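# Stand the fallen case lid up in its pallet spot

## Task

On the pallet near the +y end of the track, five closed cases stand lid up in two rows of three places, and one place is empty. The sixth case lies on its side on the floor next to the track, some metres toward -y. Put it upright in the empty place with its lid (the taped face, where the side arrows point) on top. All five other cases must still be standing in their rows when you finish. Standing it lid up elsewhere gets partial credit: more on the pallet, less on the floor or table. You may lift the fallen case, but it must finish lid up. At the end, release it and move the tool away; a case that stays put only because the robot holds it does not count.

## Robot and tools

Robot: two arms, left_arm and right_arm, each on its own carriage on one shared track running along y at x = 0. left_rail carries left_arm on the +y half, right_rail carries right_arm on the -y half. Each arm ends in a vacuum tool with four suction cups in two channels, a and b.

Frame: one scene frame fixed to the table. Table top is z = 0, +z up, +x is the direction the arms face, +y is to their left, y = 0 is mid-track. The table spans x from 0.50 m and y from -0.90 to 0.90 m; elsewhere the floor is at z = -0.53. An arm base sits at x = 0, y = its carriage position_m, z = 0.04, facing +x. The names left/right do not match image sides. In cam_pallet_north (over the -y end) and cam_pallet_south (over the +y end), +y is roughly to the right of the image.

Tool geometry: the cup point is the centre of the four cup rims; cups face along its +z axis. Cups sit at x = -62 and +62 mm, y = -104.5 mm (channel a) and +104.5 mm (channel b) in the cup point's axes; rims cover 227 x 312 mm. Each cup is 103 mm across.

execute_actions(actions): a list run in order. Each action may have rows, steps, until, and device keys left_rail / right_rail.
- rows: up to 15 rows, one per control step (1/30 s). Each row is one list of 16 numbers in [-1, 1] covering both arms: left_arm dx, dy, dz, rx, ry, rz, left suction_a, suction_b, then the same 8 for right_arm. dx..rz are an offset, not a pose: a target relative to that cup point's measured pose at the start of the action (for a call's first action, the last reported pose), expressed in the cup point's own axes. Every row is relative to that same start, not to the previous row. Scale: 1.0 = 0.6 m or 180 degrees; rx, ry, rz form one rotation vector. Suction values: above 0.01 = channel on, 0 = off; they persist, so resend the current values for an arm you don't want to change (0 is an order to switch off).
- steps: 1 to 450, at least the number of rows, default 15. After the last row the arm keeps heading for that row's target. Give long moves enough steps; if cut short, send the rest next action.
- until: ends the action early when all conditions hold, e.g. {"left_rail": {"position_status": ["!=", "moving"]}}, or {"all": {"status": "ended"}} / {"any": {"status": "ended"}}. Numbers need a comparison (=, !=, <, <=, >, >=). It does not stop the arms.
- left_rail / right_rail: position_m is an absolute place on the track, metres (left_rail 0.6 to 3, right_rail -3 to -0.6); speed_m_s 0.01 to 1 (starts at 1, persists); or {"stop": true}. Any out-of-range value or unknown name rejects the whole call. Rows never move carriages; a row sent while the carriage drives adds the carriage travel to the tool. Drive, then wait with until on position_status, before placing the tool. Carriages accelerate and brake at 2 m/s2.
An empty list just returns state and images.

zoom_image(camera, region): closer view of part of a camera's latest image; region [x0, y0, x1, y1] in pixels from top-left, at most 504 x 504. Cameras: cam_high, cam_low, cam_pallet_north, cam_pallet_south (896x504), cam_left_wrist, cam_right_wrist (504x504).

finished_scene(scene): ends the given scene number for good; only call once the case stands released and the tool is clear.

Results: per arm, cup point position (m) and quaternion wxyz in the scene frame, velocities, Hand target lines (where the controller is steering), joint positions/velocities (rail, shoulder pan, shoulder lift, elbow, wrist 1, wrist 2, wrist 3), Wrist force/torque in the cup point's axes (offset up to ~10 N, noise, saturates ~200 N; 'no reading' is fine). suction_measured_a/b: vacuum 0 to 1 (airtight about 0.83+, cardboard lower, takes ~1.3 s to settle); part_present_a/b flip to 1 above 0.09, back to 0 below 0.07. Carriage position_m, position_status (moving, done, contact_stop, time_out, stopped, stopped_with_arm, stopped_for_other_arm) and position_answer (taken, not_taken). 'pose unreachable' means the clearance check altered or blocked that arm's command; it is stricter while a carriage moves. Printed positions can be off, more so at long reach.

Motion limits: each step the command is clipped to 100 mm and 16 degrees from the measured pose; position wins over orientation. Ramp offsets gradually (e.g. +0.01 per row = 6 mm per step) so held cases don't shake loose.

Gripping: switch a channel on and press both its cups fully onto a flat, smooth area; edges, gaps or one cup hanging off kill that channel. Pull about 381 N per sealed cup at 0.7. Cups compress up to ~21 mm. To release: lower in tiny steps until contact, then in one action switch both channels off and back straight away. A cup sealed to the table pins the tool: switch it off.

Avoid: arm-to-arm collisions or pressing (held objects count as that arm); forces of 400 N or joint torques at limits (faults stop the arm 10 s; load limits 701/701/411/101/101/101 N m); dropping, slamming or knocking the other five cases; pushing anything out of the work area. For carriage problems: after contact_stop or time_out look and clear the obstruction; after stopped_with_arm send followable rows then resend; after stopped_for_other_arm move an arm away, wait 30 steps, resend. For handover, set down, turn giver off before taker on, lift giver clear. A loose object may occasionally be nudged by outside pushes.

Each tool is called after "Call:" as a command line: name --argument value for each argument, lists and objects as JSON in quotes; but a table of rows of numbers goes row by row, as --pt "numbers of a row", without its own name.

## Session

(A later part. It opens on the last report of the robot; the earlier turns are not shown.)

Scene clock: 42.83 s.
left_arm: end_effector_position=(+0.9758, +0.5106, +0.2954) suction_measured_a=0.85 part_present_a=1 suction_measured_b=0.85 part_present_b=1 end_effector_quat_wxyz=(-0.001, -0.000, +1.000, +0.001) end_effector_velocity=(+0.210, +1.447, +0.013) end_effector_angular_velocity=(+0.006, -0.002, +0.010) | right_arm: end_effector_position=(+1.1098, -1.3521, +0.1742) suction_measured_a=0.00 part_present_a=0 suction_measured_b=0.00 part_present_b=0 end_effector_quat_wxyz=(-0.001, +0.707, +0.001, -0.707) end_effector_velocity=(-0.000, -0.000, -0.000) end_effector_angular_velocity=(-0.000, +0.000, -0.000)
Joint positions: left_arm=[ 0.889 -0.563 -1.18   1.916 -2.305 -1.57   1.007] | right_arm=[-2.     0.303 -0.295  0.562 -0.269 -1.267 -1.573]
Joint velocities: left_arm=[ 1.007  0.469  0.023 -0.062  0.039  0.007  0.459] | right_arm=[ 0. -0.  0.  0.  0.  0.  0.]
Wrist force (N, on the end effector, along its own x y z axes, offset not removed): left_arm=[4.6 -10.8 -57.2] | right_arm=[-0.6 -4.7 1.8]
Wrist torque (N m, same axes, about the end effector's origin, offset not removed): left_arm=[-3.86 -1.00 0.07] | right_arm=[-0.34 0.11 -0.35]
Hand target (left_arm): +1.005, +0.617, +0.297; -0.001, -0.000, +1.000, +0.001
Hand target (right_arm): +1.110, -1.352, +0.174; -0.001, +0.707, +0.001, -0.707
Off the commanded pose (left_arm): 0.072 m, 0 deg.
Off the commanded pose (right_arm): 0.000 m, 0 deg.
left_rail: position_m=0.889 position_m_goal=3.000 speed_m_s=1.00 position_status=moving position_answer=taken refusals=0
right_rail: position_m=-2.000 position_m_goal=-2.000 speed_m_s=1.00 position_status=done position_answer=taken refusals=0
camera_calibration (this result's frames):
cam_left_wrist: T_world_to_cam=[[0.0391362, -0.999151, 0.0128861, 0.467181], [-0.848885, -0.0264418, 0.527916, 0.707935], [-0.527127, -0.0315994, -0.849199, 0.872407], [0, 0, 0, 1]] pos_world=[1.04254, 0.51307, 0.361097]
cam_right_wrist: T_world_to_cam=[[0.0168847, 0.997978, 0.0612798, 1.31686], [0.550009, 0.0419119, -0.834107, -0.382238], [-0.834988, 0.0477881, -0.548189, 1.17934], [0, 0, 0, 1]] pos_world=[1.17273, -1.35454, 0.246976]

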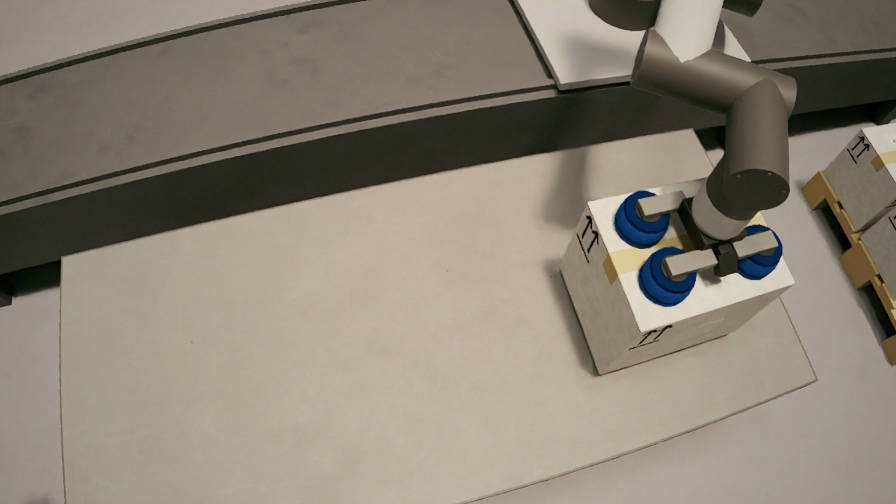

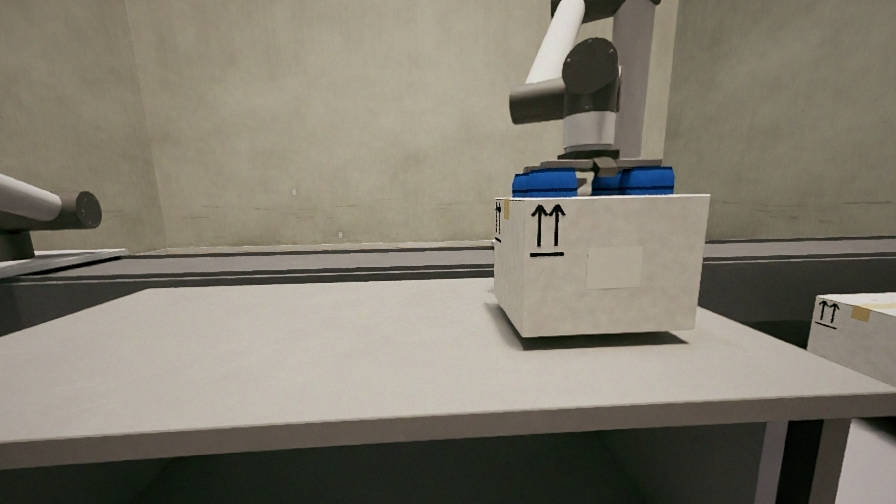

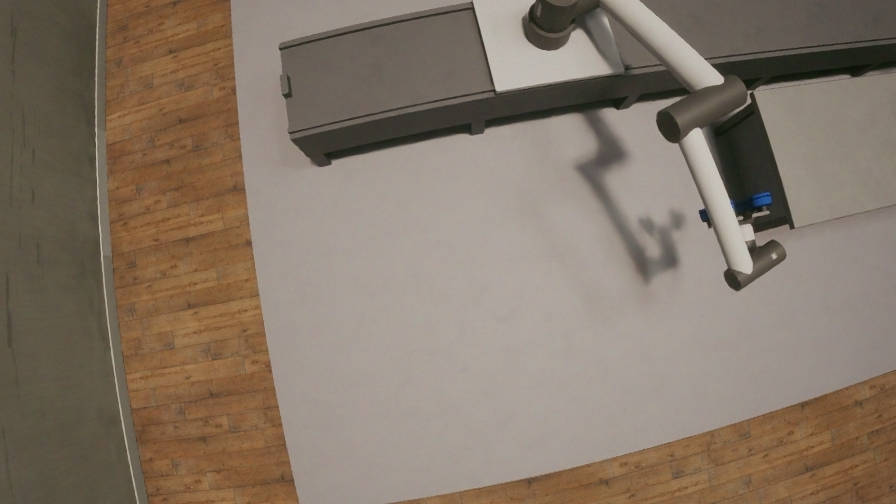

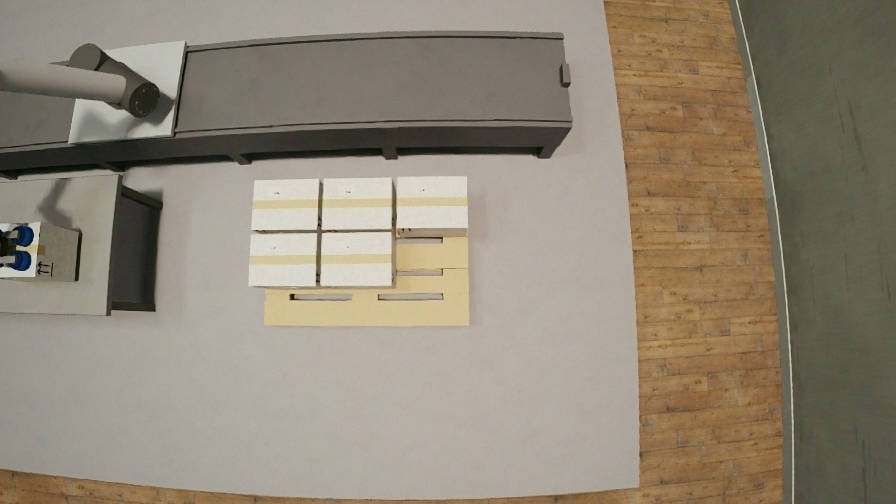

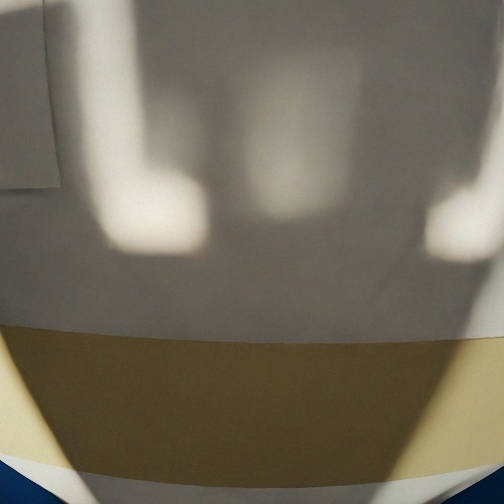

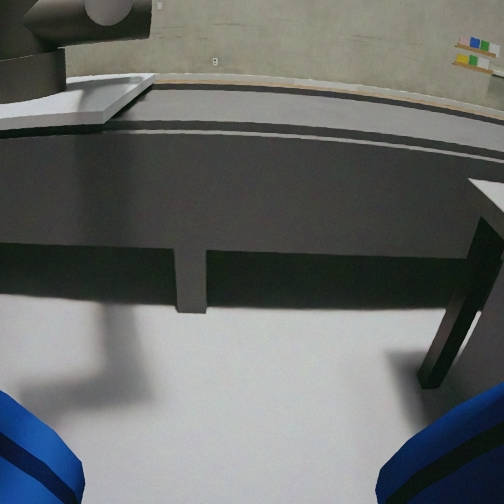

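Call:
execute_actions --actions '[]'

Scene clock: 43.40 s.
left_arm: end_effector_position=(+1.0047, +1.1389, +0.2974) suction_measured_a=0.85 part_present_a=1 suction_measured_b=0.85 part_present_b=1 end_effector_quat_wxyz=(-0.001, -0.000, +1.000, +0.001) end_effector_velocity=(+0.002, +1.005, +0.000) end_effector_angular_velocity=(-0.000, -0.000, +0.000) | right_arm: end_effector_position=(+1.1098, -1.3521, +0.1742) suction_measured_a=0.00 part_present_a=0 suction_measured_b=0.00 part_present_b=0 end_effector_quat_wxyz=(-0.001, +0.707, +0.001, -0.707) end_effector_velocity=(+0.000, +0.000, +0.000) end_effector_angular_velocity=(+0.000, -0.000, +0.000)
Joint positions: left_arm=[ 1.456 -0.498 -1.175  1.905 -2.299 -1.57   1.073] | right_arm=[-2.     0.303 -0.295  0.562 -0.269 -1.267 -1.573]
Joint velocities: left_arm=[ 1.     0.006  0.001 -0.001  0.001  0.     0.006] | right_arm=[ 0.  0. -0.  0.  0. -0. -0.]
Wrist force (N, on the end effector, along its own x y z axes, offset not removed): left_arm=[2.3 -6.2 -48.2] | right_arm=[-0.3 -3.1 0.8]
Wrist torque (N m, same axes, about the end effector's origin, offset not removed): left_arm=[-3.66 -0.57 -0.03] | right_arm=[-0.24 0.07 -0.29]
Hand target (left_arm): +1.005, +1.184, +0.297; -0.001, -0.000, +1.000, +0.001
Hand target (right_arm): +1.110, -1.352, +0.174; -0.001, +0.707, +0.001, -0.707
Off the commanded pose (left_arm): 0.006 m, 0 deg.
Off the commanded pose (right_arm): 0.000 m, 0 deg.
left_rail: position_m=1.456 position_m_goal=3.000 speed_m_s=1.00 position_status=moving position_answer=taken refusals=0
right_rail: position_m=-2.000 position_m_goal=-2.000 speed_m_s=1.00 position_status=done position_answer=taken refusals=0
camera_calibration (this result's frames):
cam_left_wrist: T_world_to_cam=[[0.0387799, -0.999159, 0.0133305, 1.09408], [-0.848959, -0.0259081, 0.527823, 0.747465], [-0.527034, -0.031786, -0.84925, 0.90927], [0, 0, 0, 1]] pos_world=[1.07136, 1.14142, 0.363083]
cam_right_wrist: T_world_to_cam=[[0.0168846, 0.997978, 0.0612799, 1.31686], [0.550009, 0.0419121, -0.834107, -0.382238], [-0.834988, 0.047788, -0.548189, 1.17934], [0, 0, 0, 1]] pos_world=[1.17273, -1.35454, 0.246976]

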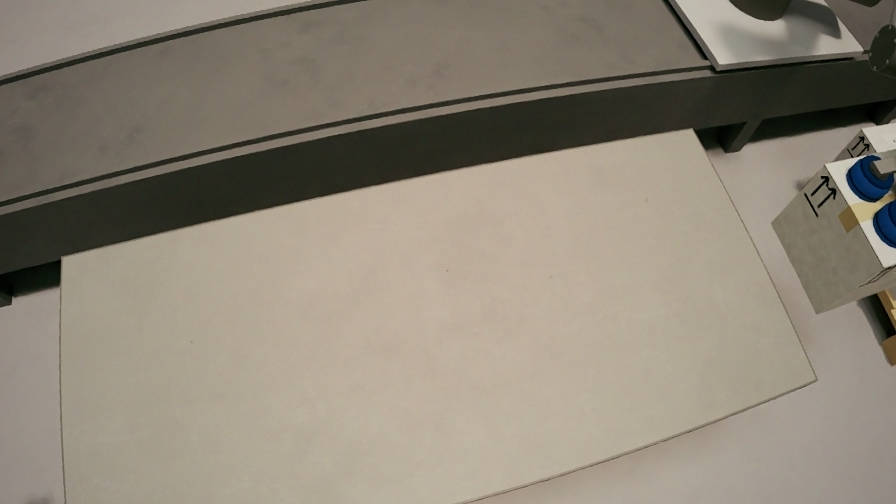

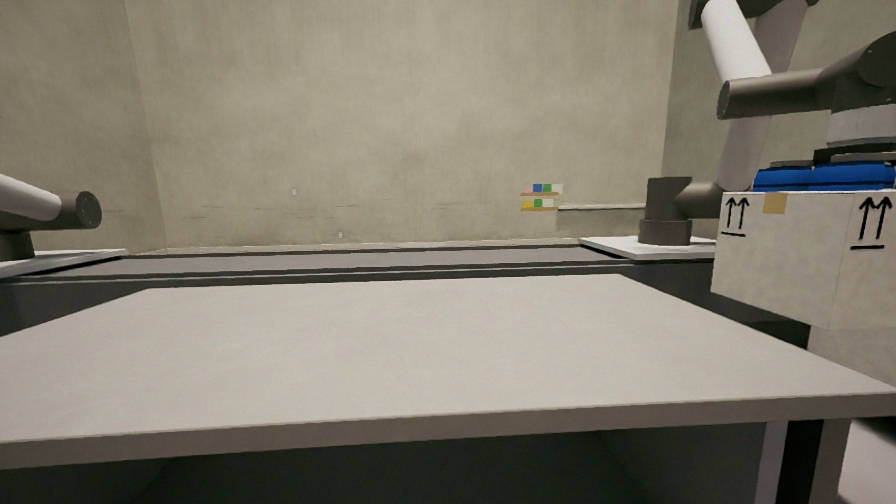

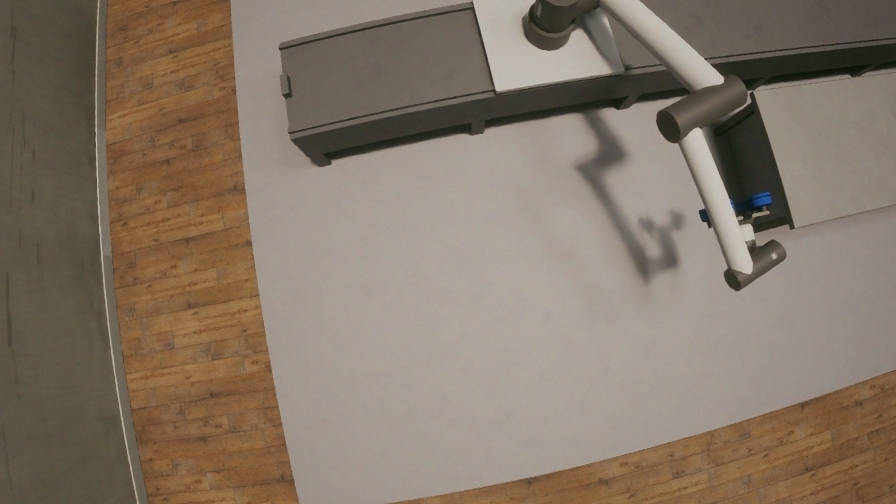

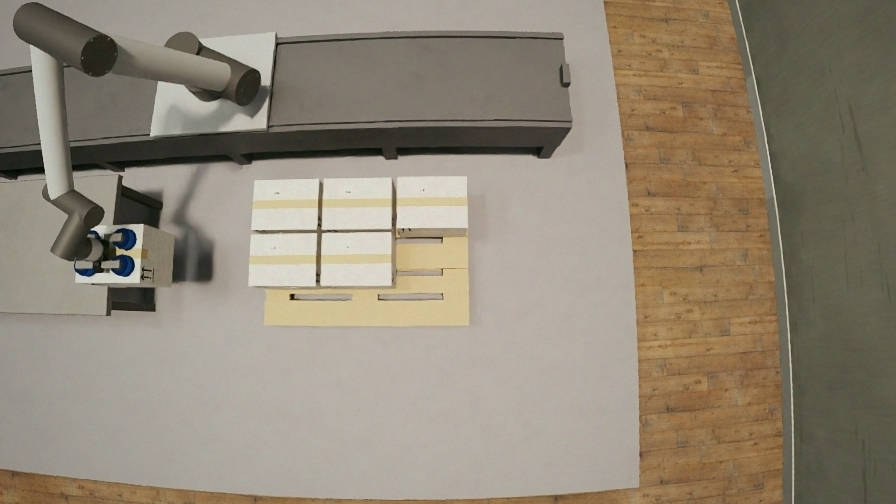

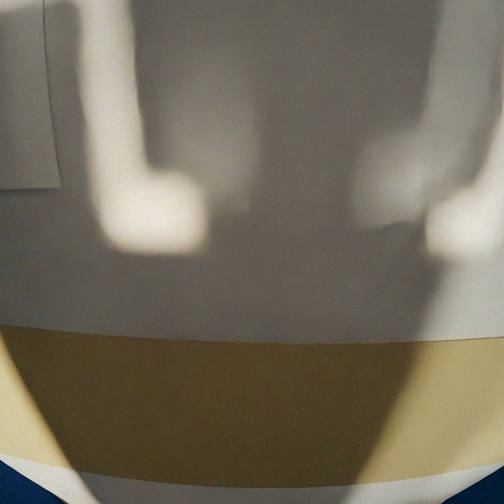

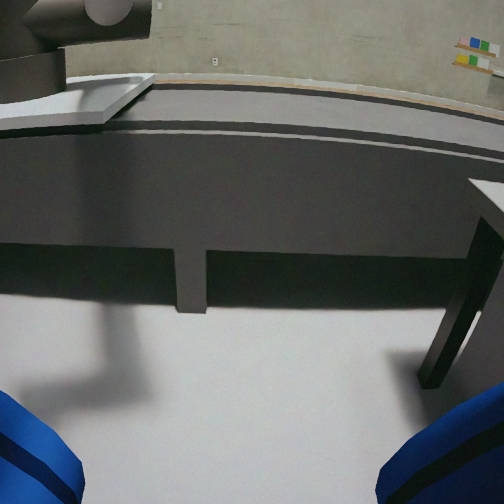

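Call:
execute_actions --actions '[]'

Scene clock: 44.47 s.
left_arm: end_effector_position=(+1.0050, +2.2062, +0.2974) suction_measured_a=0.85 part_present_a=1 suction_measured_b=0.85 part_present_b=1 end_effector_quat_wxyz=(-0.001, -0.000, +1.000, +0.001) end_effector_velocity=(+0.000, +1.000, +0.000) end_effector_angular_velocity=(+0.000, -0.000, +0.000) | right_arm: end_effector_position=(+1.1098, -1.3521, +0.1742) suction_measured_a=0.00 part_present_a=0 suction_measured_b=0.00 part_present_b=0 end_effector_quat_wxyz=(-0.001, +0.707, +0.001, -0.707) end_effector_velocity=(+0.000, -0.000, -0.000) end_effector_angular_velocity=(-0.000, +0.000, -0.000)
Joint positions: left_arm=[ 2.522 -0.497 -1.175  1.905 -2.299 -1.57   1.074] | right_arm=[-2.     0.303 -0.295  0.562 -0.269 -1.267 -1.573]
Joint velocities: left_arm=[ 1.  0. -0.  0.  0.  0.  0.] | right_arm=[ 0. -0.  0.  0.  0.  0.  0.]
Wrist force (N, on the end effector, along its own x y z axes, offset not removed): left_arm=[-5.2 -5.3 -51.0] | right_arm=[-2.8 -4.0 3.1]
Wrist torque (N m, same axes, about the end effector's origin, offset not removed): left_arm=[-3.23 0.58 -0.02] | right_arm=[-0.26 0.39 -0.40]
Hand target (left_arm): +1.005, +2.251, +0.297; -0.001, -0.000, +1.000, +0.001
Hand target (right_arm): +1.110, -1.352, +0.174; -0.001, +0.707, +0.001, -0.707
Off the commanded pose (left_arm): 0.006 m, 0 deg.
Off the commanded pose (right_arm): 0.000 m, 0 deg.
left_rail: position_m=2.522 position_m_goal=3.000 speed_m_s=1.00 position_status=moving position_answer=taken refusals=0
right_rail: position_m=-2.000 position_m_goal=-2.000 speed_m_s=1.00 position_status=done position_answer=taken refusals=0
camera_calibration (this result's frames):
cam_left_wrist: T_world_to_cam=[[0.0388127, -0.999158, 0.0132933, 2.16049], [-0.848972, -0.0259565, 0.5278, 0.7755], [-0.527011, -0.031771, -0.849265, 0.943324], [0, 0, 0, 1]] pos_world=[1.07167, 2.20877, 0.363102]
cam_right_wrist: T_world_to_cam=[[0.0168847, 0.997978, 0.0612801, 1.31686], [0.550009, 0.0419121, -0.834107, -0.382238], [-0.834988, 0.0477882, -0.548189, 1.17934], [0, 0, 0, 1]] pos_world=[1.17273, -1.35454, 0.246976]

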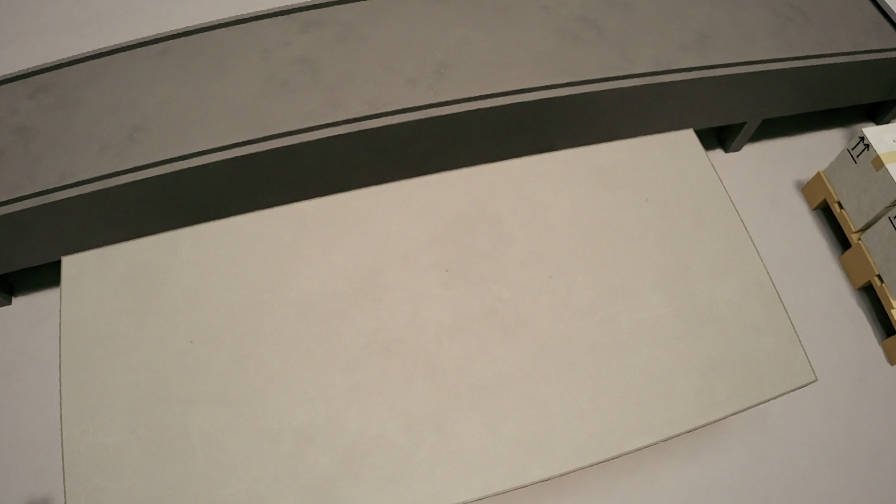

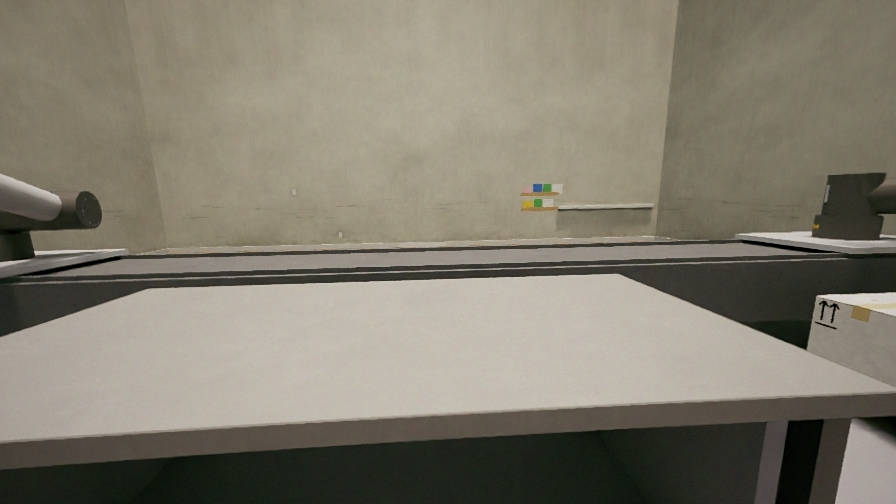

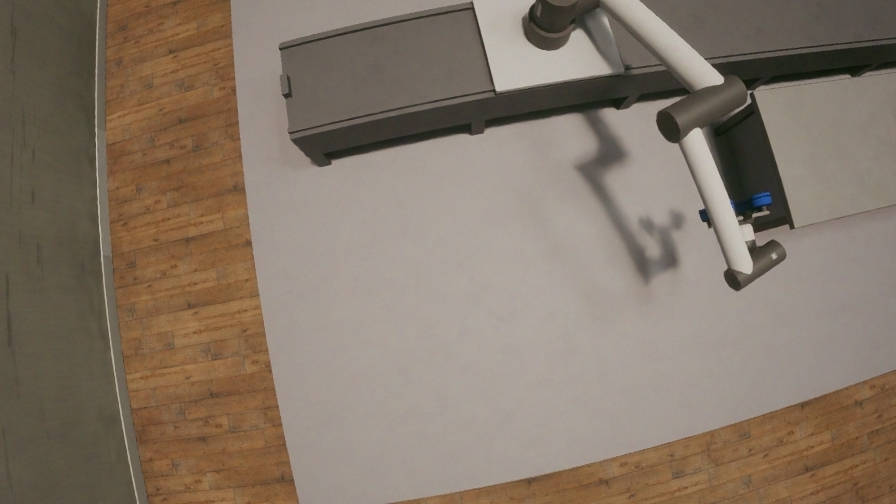

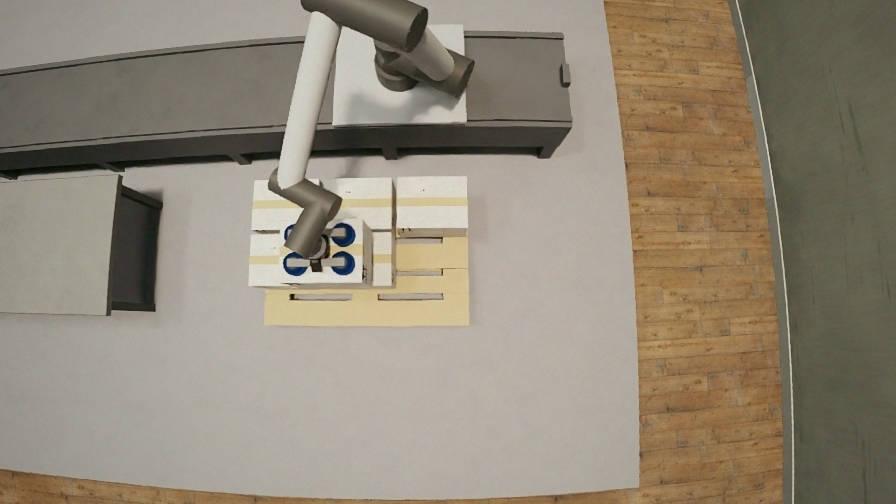

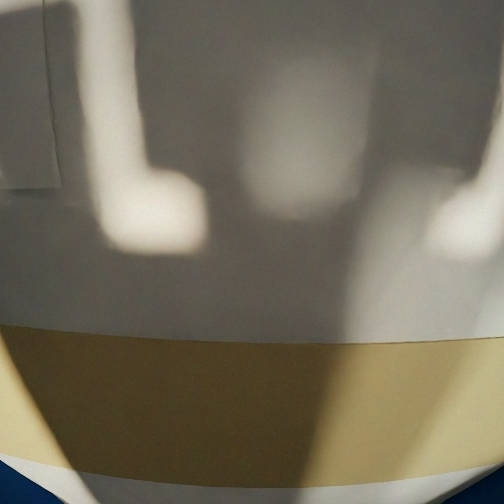

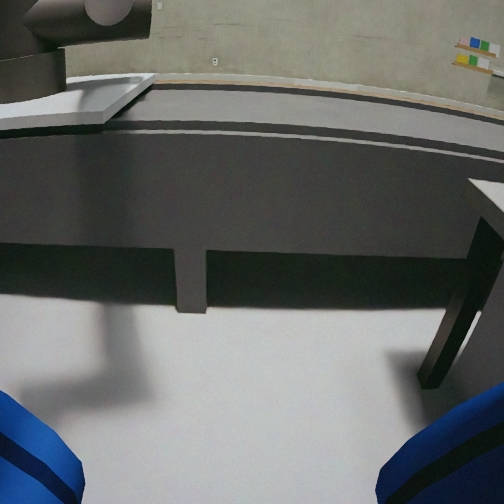

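Call:
zoom_image --camera "cam_pallet_south" --region '[240, 165, 420, 335]'

Region (240, 165, 420, 335) of cam_pallet_south's 896x504 image, scaled by 2.800, with more detail than that image has.

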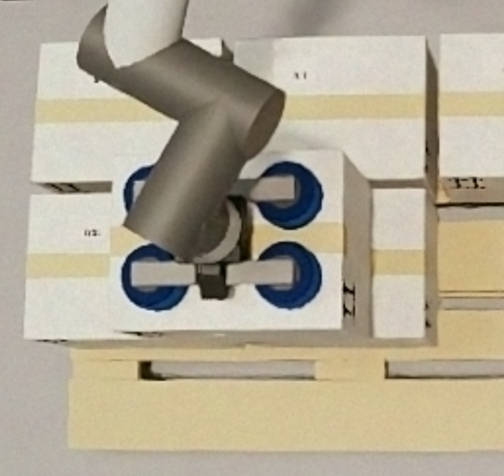

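Call:
execute_actions --actions '[]'

Call:
zoom_image --camera "cam_pallet_south" --region '[370, 200, 490, 310]'

Scene clock: 45.67 s.
left_arm: end_effector_position=(+1.0050, +2.6838, +0.2974) suction_measured_a=0.85 part_present_a=1 suction_measured_b=0.85 part_present_b=1 end_effector_quat_wxyz=(-0.001, +0.000, +1.000, +0.001) end_effector_velocity=(-0.000, +0.000, -0.000) end_effector_angular_velocity=(+0.000, +0.000, -0.000) | right_arm: end_effector_position=(+1.1098, -1.3521, +0.1742) suction_measured_a=0.00 part_present_a=0 suction_measured_b=0.00 part_present_b=0 end_effector_quat_wxyz=(-0.001, +0.707, +0.001, -0.707) end_effector_velocity=(-0.000, -0.000, -0.000) end_effector_angular_velocity=(-0.000, +0.000, -0.000)
Joint positions: left_arm=[ 3.    -0.497 -1.175  1.905 -2.299 -1.57   1.074] | right_arm=[-2.     0.303 -0.295  0.562 -0.269 -1.267 -1.573]
Joint velocities: left_arm=[ 0. -0.  0. -0.  0.  0.  0.] | right_arm=[ 0. -0.  0. -0. -0. -0.  0.]
Wrist force (N, on the end effector, along its own x y z axes, offset not removed): left_arm=[-2.4 -5.3 -43.9] | right_arm=[-0.8 -3.1 3.0]
Wrist torque (N m, same axes, about the end effector's origin, offset not removed): left_arm=[-3.27 0.06 0.07] | right_arm=[-0.17 0.18 -0.34]
Hand target (left_arm): +1.005, +2.684, +0.297; -0.001, -0.000, +1.000, +0.001
Hand target (right_arm): +1.110, -1.352, +0.174; -0.001, +0.707, +0.001, -0.707
Off the commanded pose (left_arm): 0.006 m, 0 deg.
Off the commanded pose (right_arm): 0.000 m, 0 deg.
left_rail: position_m=3.000 position_m_goal=3.000 speed_m_s=1.00 position_status=done position_answer=taken refusals=0
right_rail: position_m=-2.000 position_m_goal=-2.000 speed_m_s=1.00 position_status=done position_answer=taken refusals=0
camera_calibration (this result's frames):
cam_left_wrist: T_world_to_cam=[[0.0387223, -0.999161, 0.0133261, 2.63774], [-0.848999, -0.0258638, 0.527761, 0.787677], [-0.526974, -0.03175, -0.849288, 0.958418], [0, 0, 0, 1]] pos_world=[1.07166, 2.68633, 0.363117]
cam_right_wrist: T_world_to_cam=[[0.0168847, 0.997978, 0.0612798, 1.31686], [0.550008, 0.0419119, -0.834107, -0.382238], [-0.834988, 0.047788, -0.548188, 1.17934], [0, 0, 0, 1]] pos_world=[1.17273, -1.35454, 0.246976]

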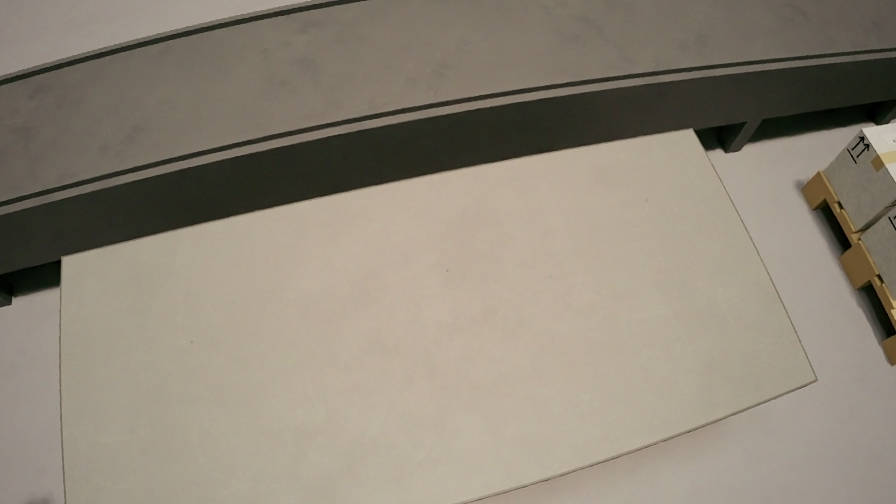

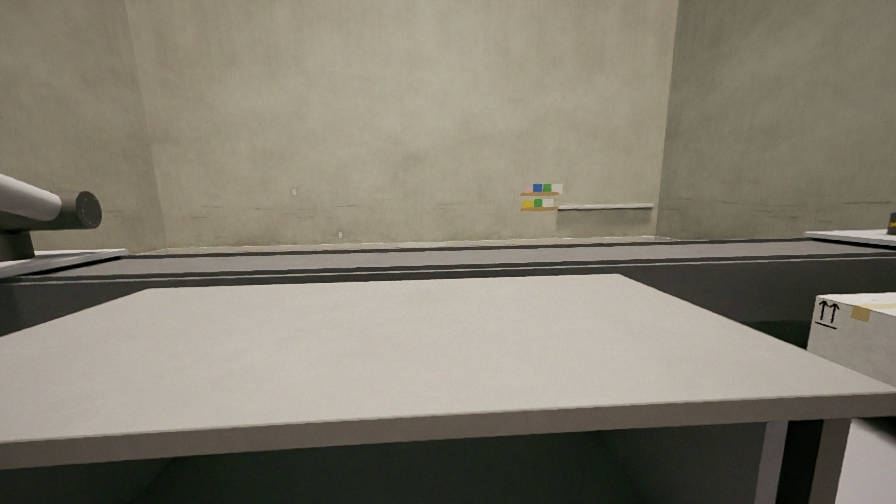

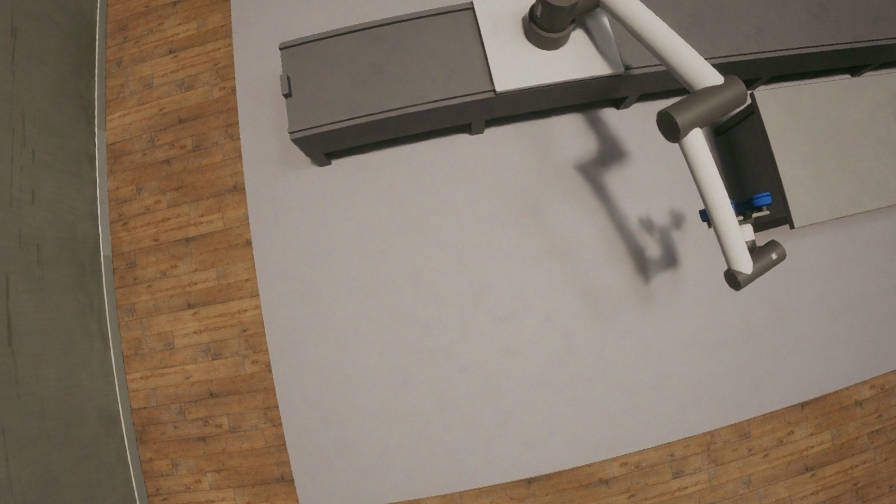

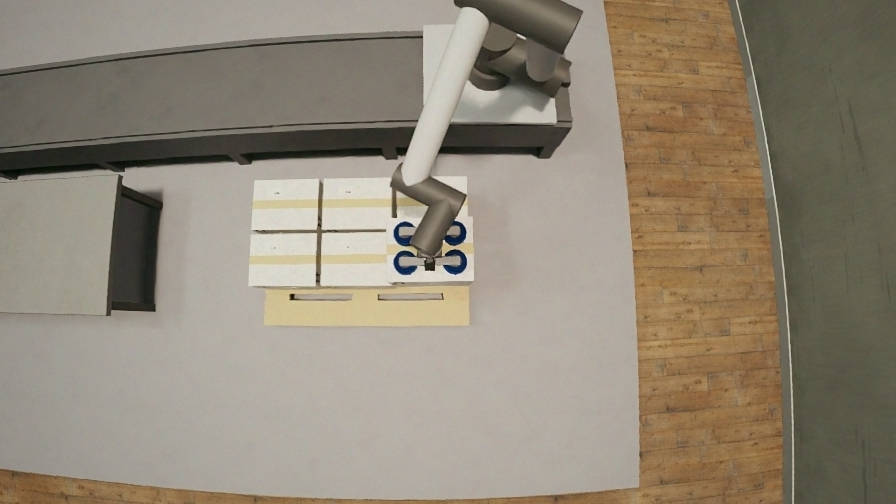

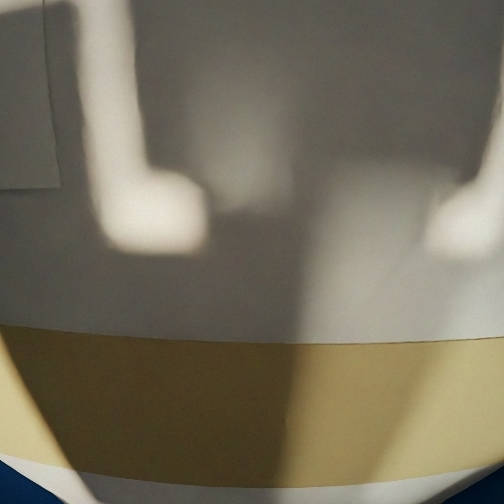

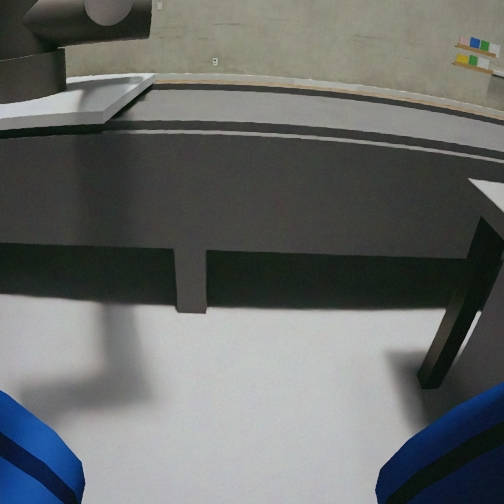

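Region (370, 200, 490, 310) of cam_pallet_south's 896x504 image, scaled by 4.200, with more detail than that image has; it fills the top 462 rows of this view, and the rest is white.

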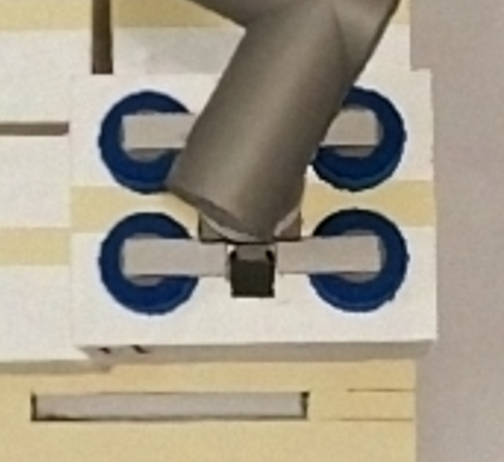

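Call:
execute_actions --actions '[{"rows": [ [0,0,0.005,0,0,0,1,1, 0,0,0,0,0,0,0,0], [0,0,0.0167,0,0,0,1,1, 0,0,0,0,0,0,0,0], [0,0,0.0333,0,0,0,1,1, 0,0,0,0,0,0,0,0], [0,0,0.0567,0,0,0,1,1, 0,0,0,0,0,0,0,0], [0,0,0.0833,0,0,0,1,1, 0,0,0,0,0,0,0,0], [0,0,0.1167,0,0,0,1,1, 0,0,0,0,0,0,0,0], [0,0,0.1533,0,0,0,1,1, 0,0,0,0,0,0,0,0], [0,0,0.1933,0,0,0,1,1, 0,0,0,0,0,0,0,0], [0,0,0.2333,0,0,0,1,1, 0,0,0,0,0,0,0,0], [0,0,0.275,0,0,0,1,1, 0,0,0,0,0,0,0,0], [0,0,0.3167,0,0,0,1,1, 0,0,0,0,0,0,0,0], [0,0,0.3583,0,0,0,1,1, 0,0,0,0,0,0,0,0], [0,0,0.4,0,0,0,1,1, 0,0,0,0,0,0,0,0], [0,0,0.4417,0,0,0,1,1, 0,0,0,0,0,0,0,0], [0,0,0.645,0,0,0,1,1, 0,0,0,0,0,0,0,0] ], "steps": 25}]'

Scene clock: 47.93 s.
left_arm: end_effector_position=(+0.9952, +2.6885, -0.0175) suction_measured_a=0.85 part_present_a=1 suction_measured_b=0.85 part_present_b=1 end_effector_quat_wxyz=(-0.003, +0.000, +1.000, +0.002) end_effector_velocity=(+0.014, -0.007, -0.467) end_effector_angular_velocity=(-0.004, -0.007, -0.000) | right_arm: end_effector_position=(+1.1098, -1.3521, +0.1742) suction_measured_a=0.00 part_present_a=0 suction_measured_b=0.00 part_present_b=0 end_effector_quat_wxyz=(-0.001, +0.707, +0.001, -0.707) end_effector_velocity=(-0.000, -0.000, -0.000) end_effector_angular_velocity=(-0.000, +0.000, +0.000)
Joint positions: left_arm=[ 3.    -0.498 -0.866  2.001 -2.698 -1.57   1.073] | right_arm=[-2.     0.303 -0.295  0.562 -0.269 -1.267 -1.573]
Joint velocities: left_arm=[ 0.    -0.     0.548 -0.024 -0.533  0.     0.   ] | right_arm=[ 0.  0.  0. -0. -0. -0.  0.]
Wrist force (N, on the end effector, along its own x y z axes, offset not removed): left_arm=[-3.9 -4.9 -42.7] | right_arm=[-3.2 -5.3 -0.5]
Wrist torque (N m, same axes, about the end effector's origin, offset not removed): left_arm=[-3.20 0.41 -0.17] | right_arm=[-0.45 0.50 -0.41]
Hand target (left_arm): +0.997, +2.688, -0.084; -0.002, +0.000, +1.000, +0.002
Hand target (right_arm): +1.110, -1.352, +0.174; -0.001, +0.707, +0.001, -0.707
Off the commanded pose (left_arm): 0.073 m, 0 deg.
Off the commanded pose (right_arm): 0.000 m, 0 deg.
left_rail: position_m=3.000 position_m_goal=3.000 speed_m_s=1.00 position_status=done position_answer=taken refusals=0
right_rail: position_m=-2.000 position_m_goal=-2.000 speed_m_s=1.00 position_status=done position_answer=taken refusals=0
camera_calibration (this result's frames):
cam_left_wrist: T_world_to_cam=[[0.0388123, -0.999194, 0.0102663, 2.64692], [-0.846045, -0.0273932, 0.532407, 0.946927], [-0.531696, -0.0293497, -0.846426, 0.684272], [0, 0, 0, 1]] pos_world=[1.06223, 2.69081, 0.0478615]
cam_right_wrist: T_world_to_cam=[[0.0168847, 0.997978, 0.0612798, 1.31686], [0.550008, 0.0419119, -0.834107, -0.382238], [-0.834988, 0.0477881, -0.548188, 1.17934], [0, 0, 0, 1]] pos_world=[1.17273, -1.35454, 0.246976]

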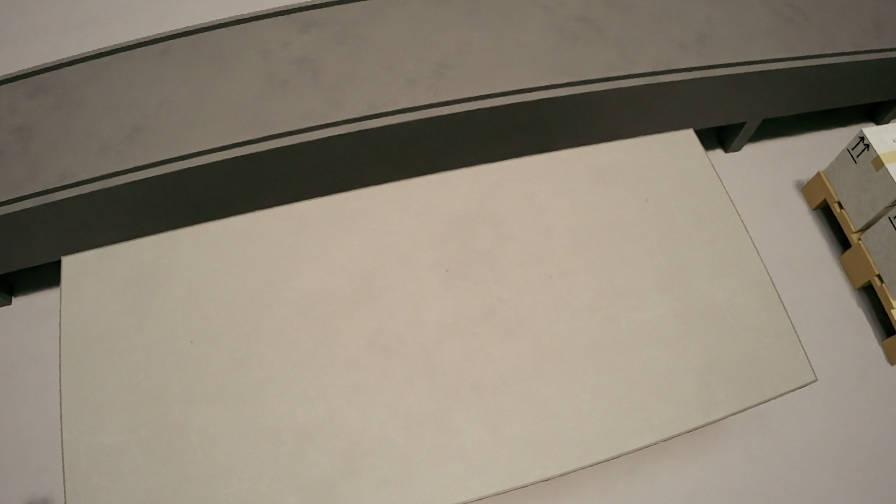

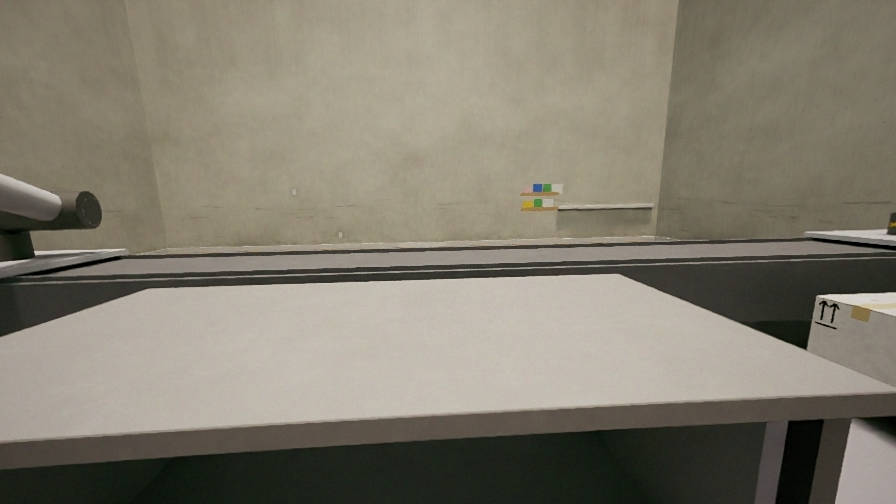

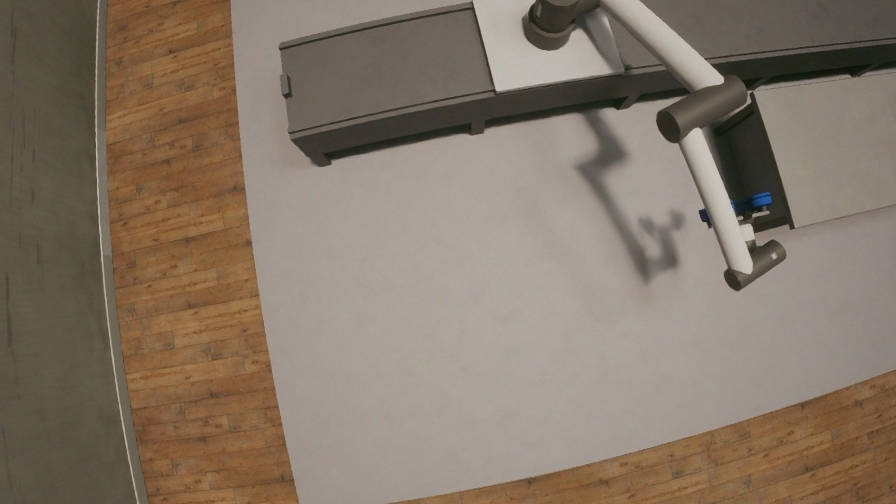

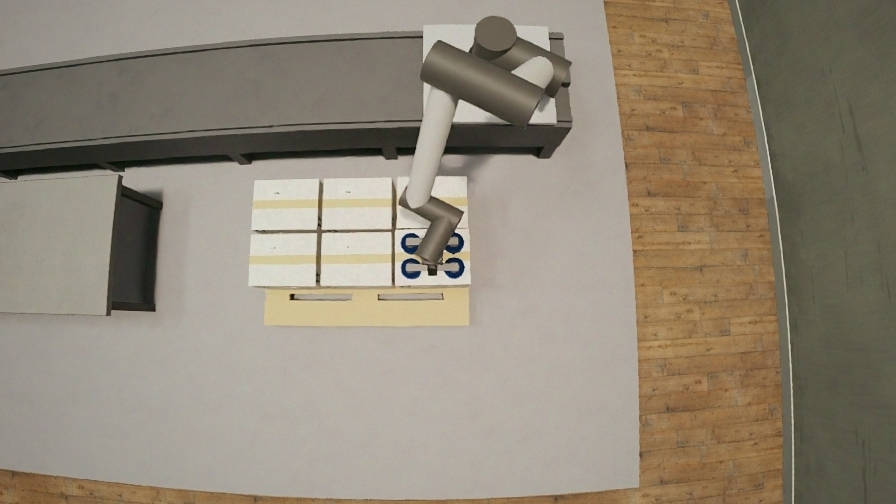

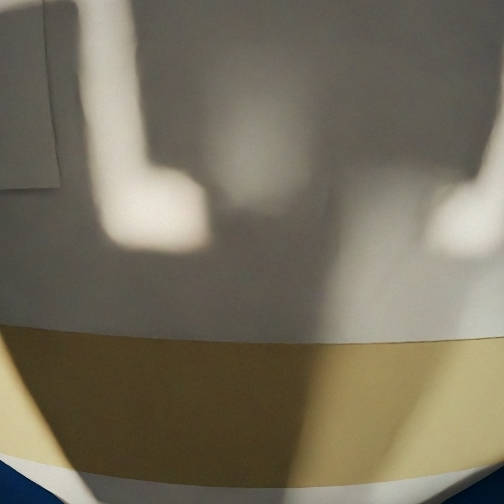

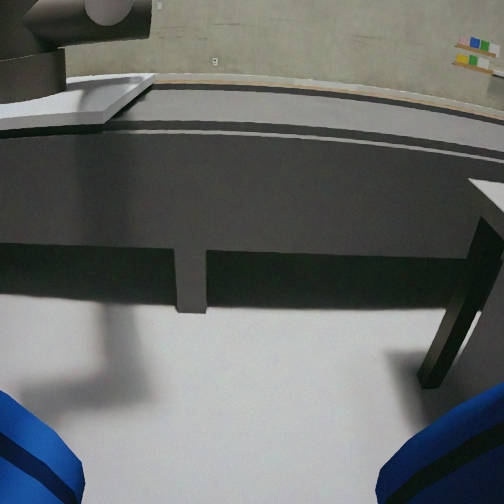

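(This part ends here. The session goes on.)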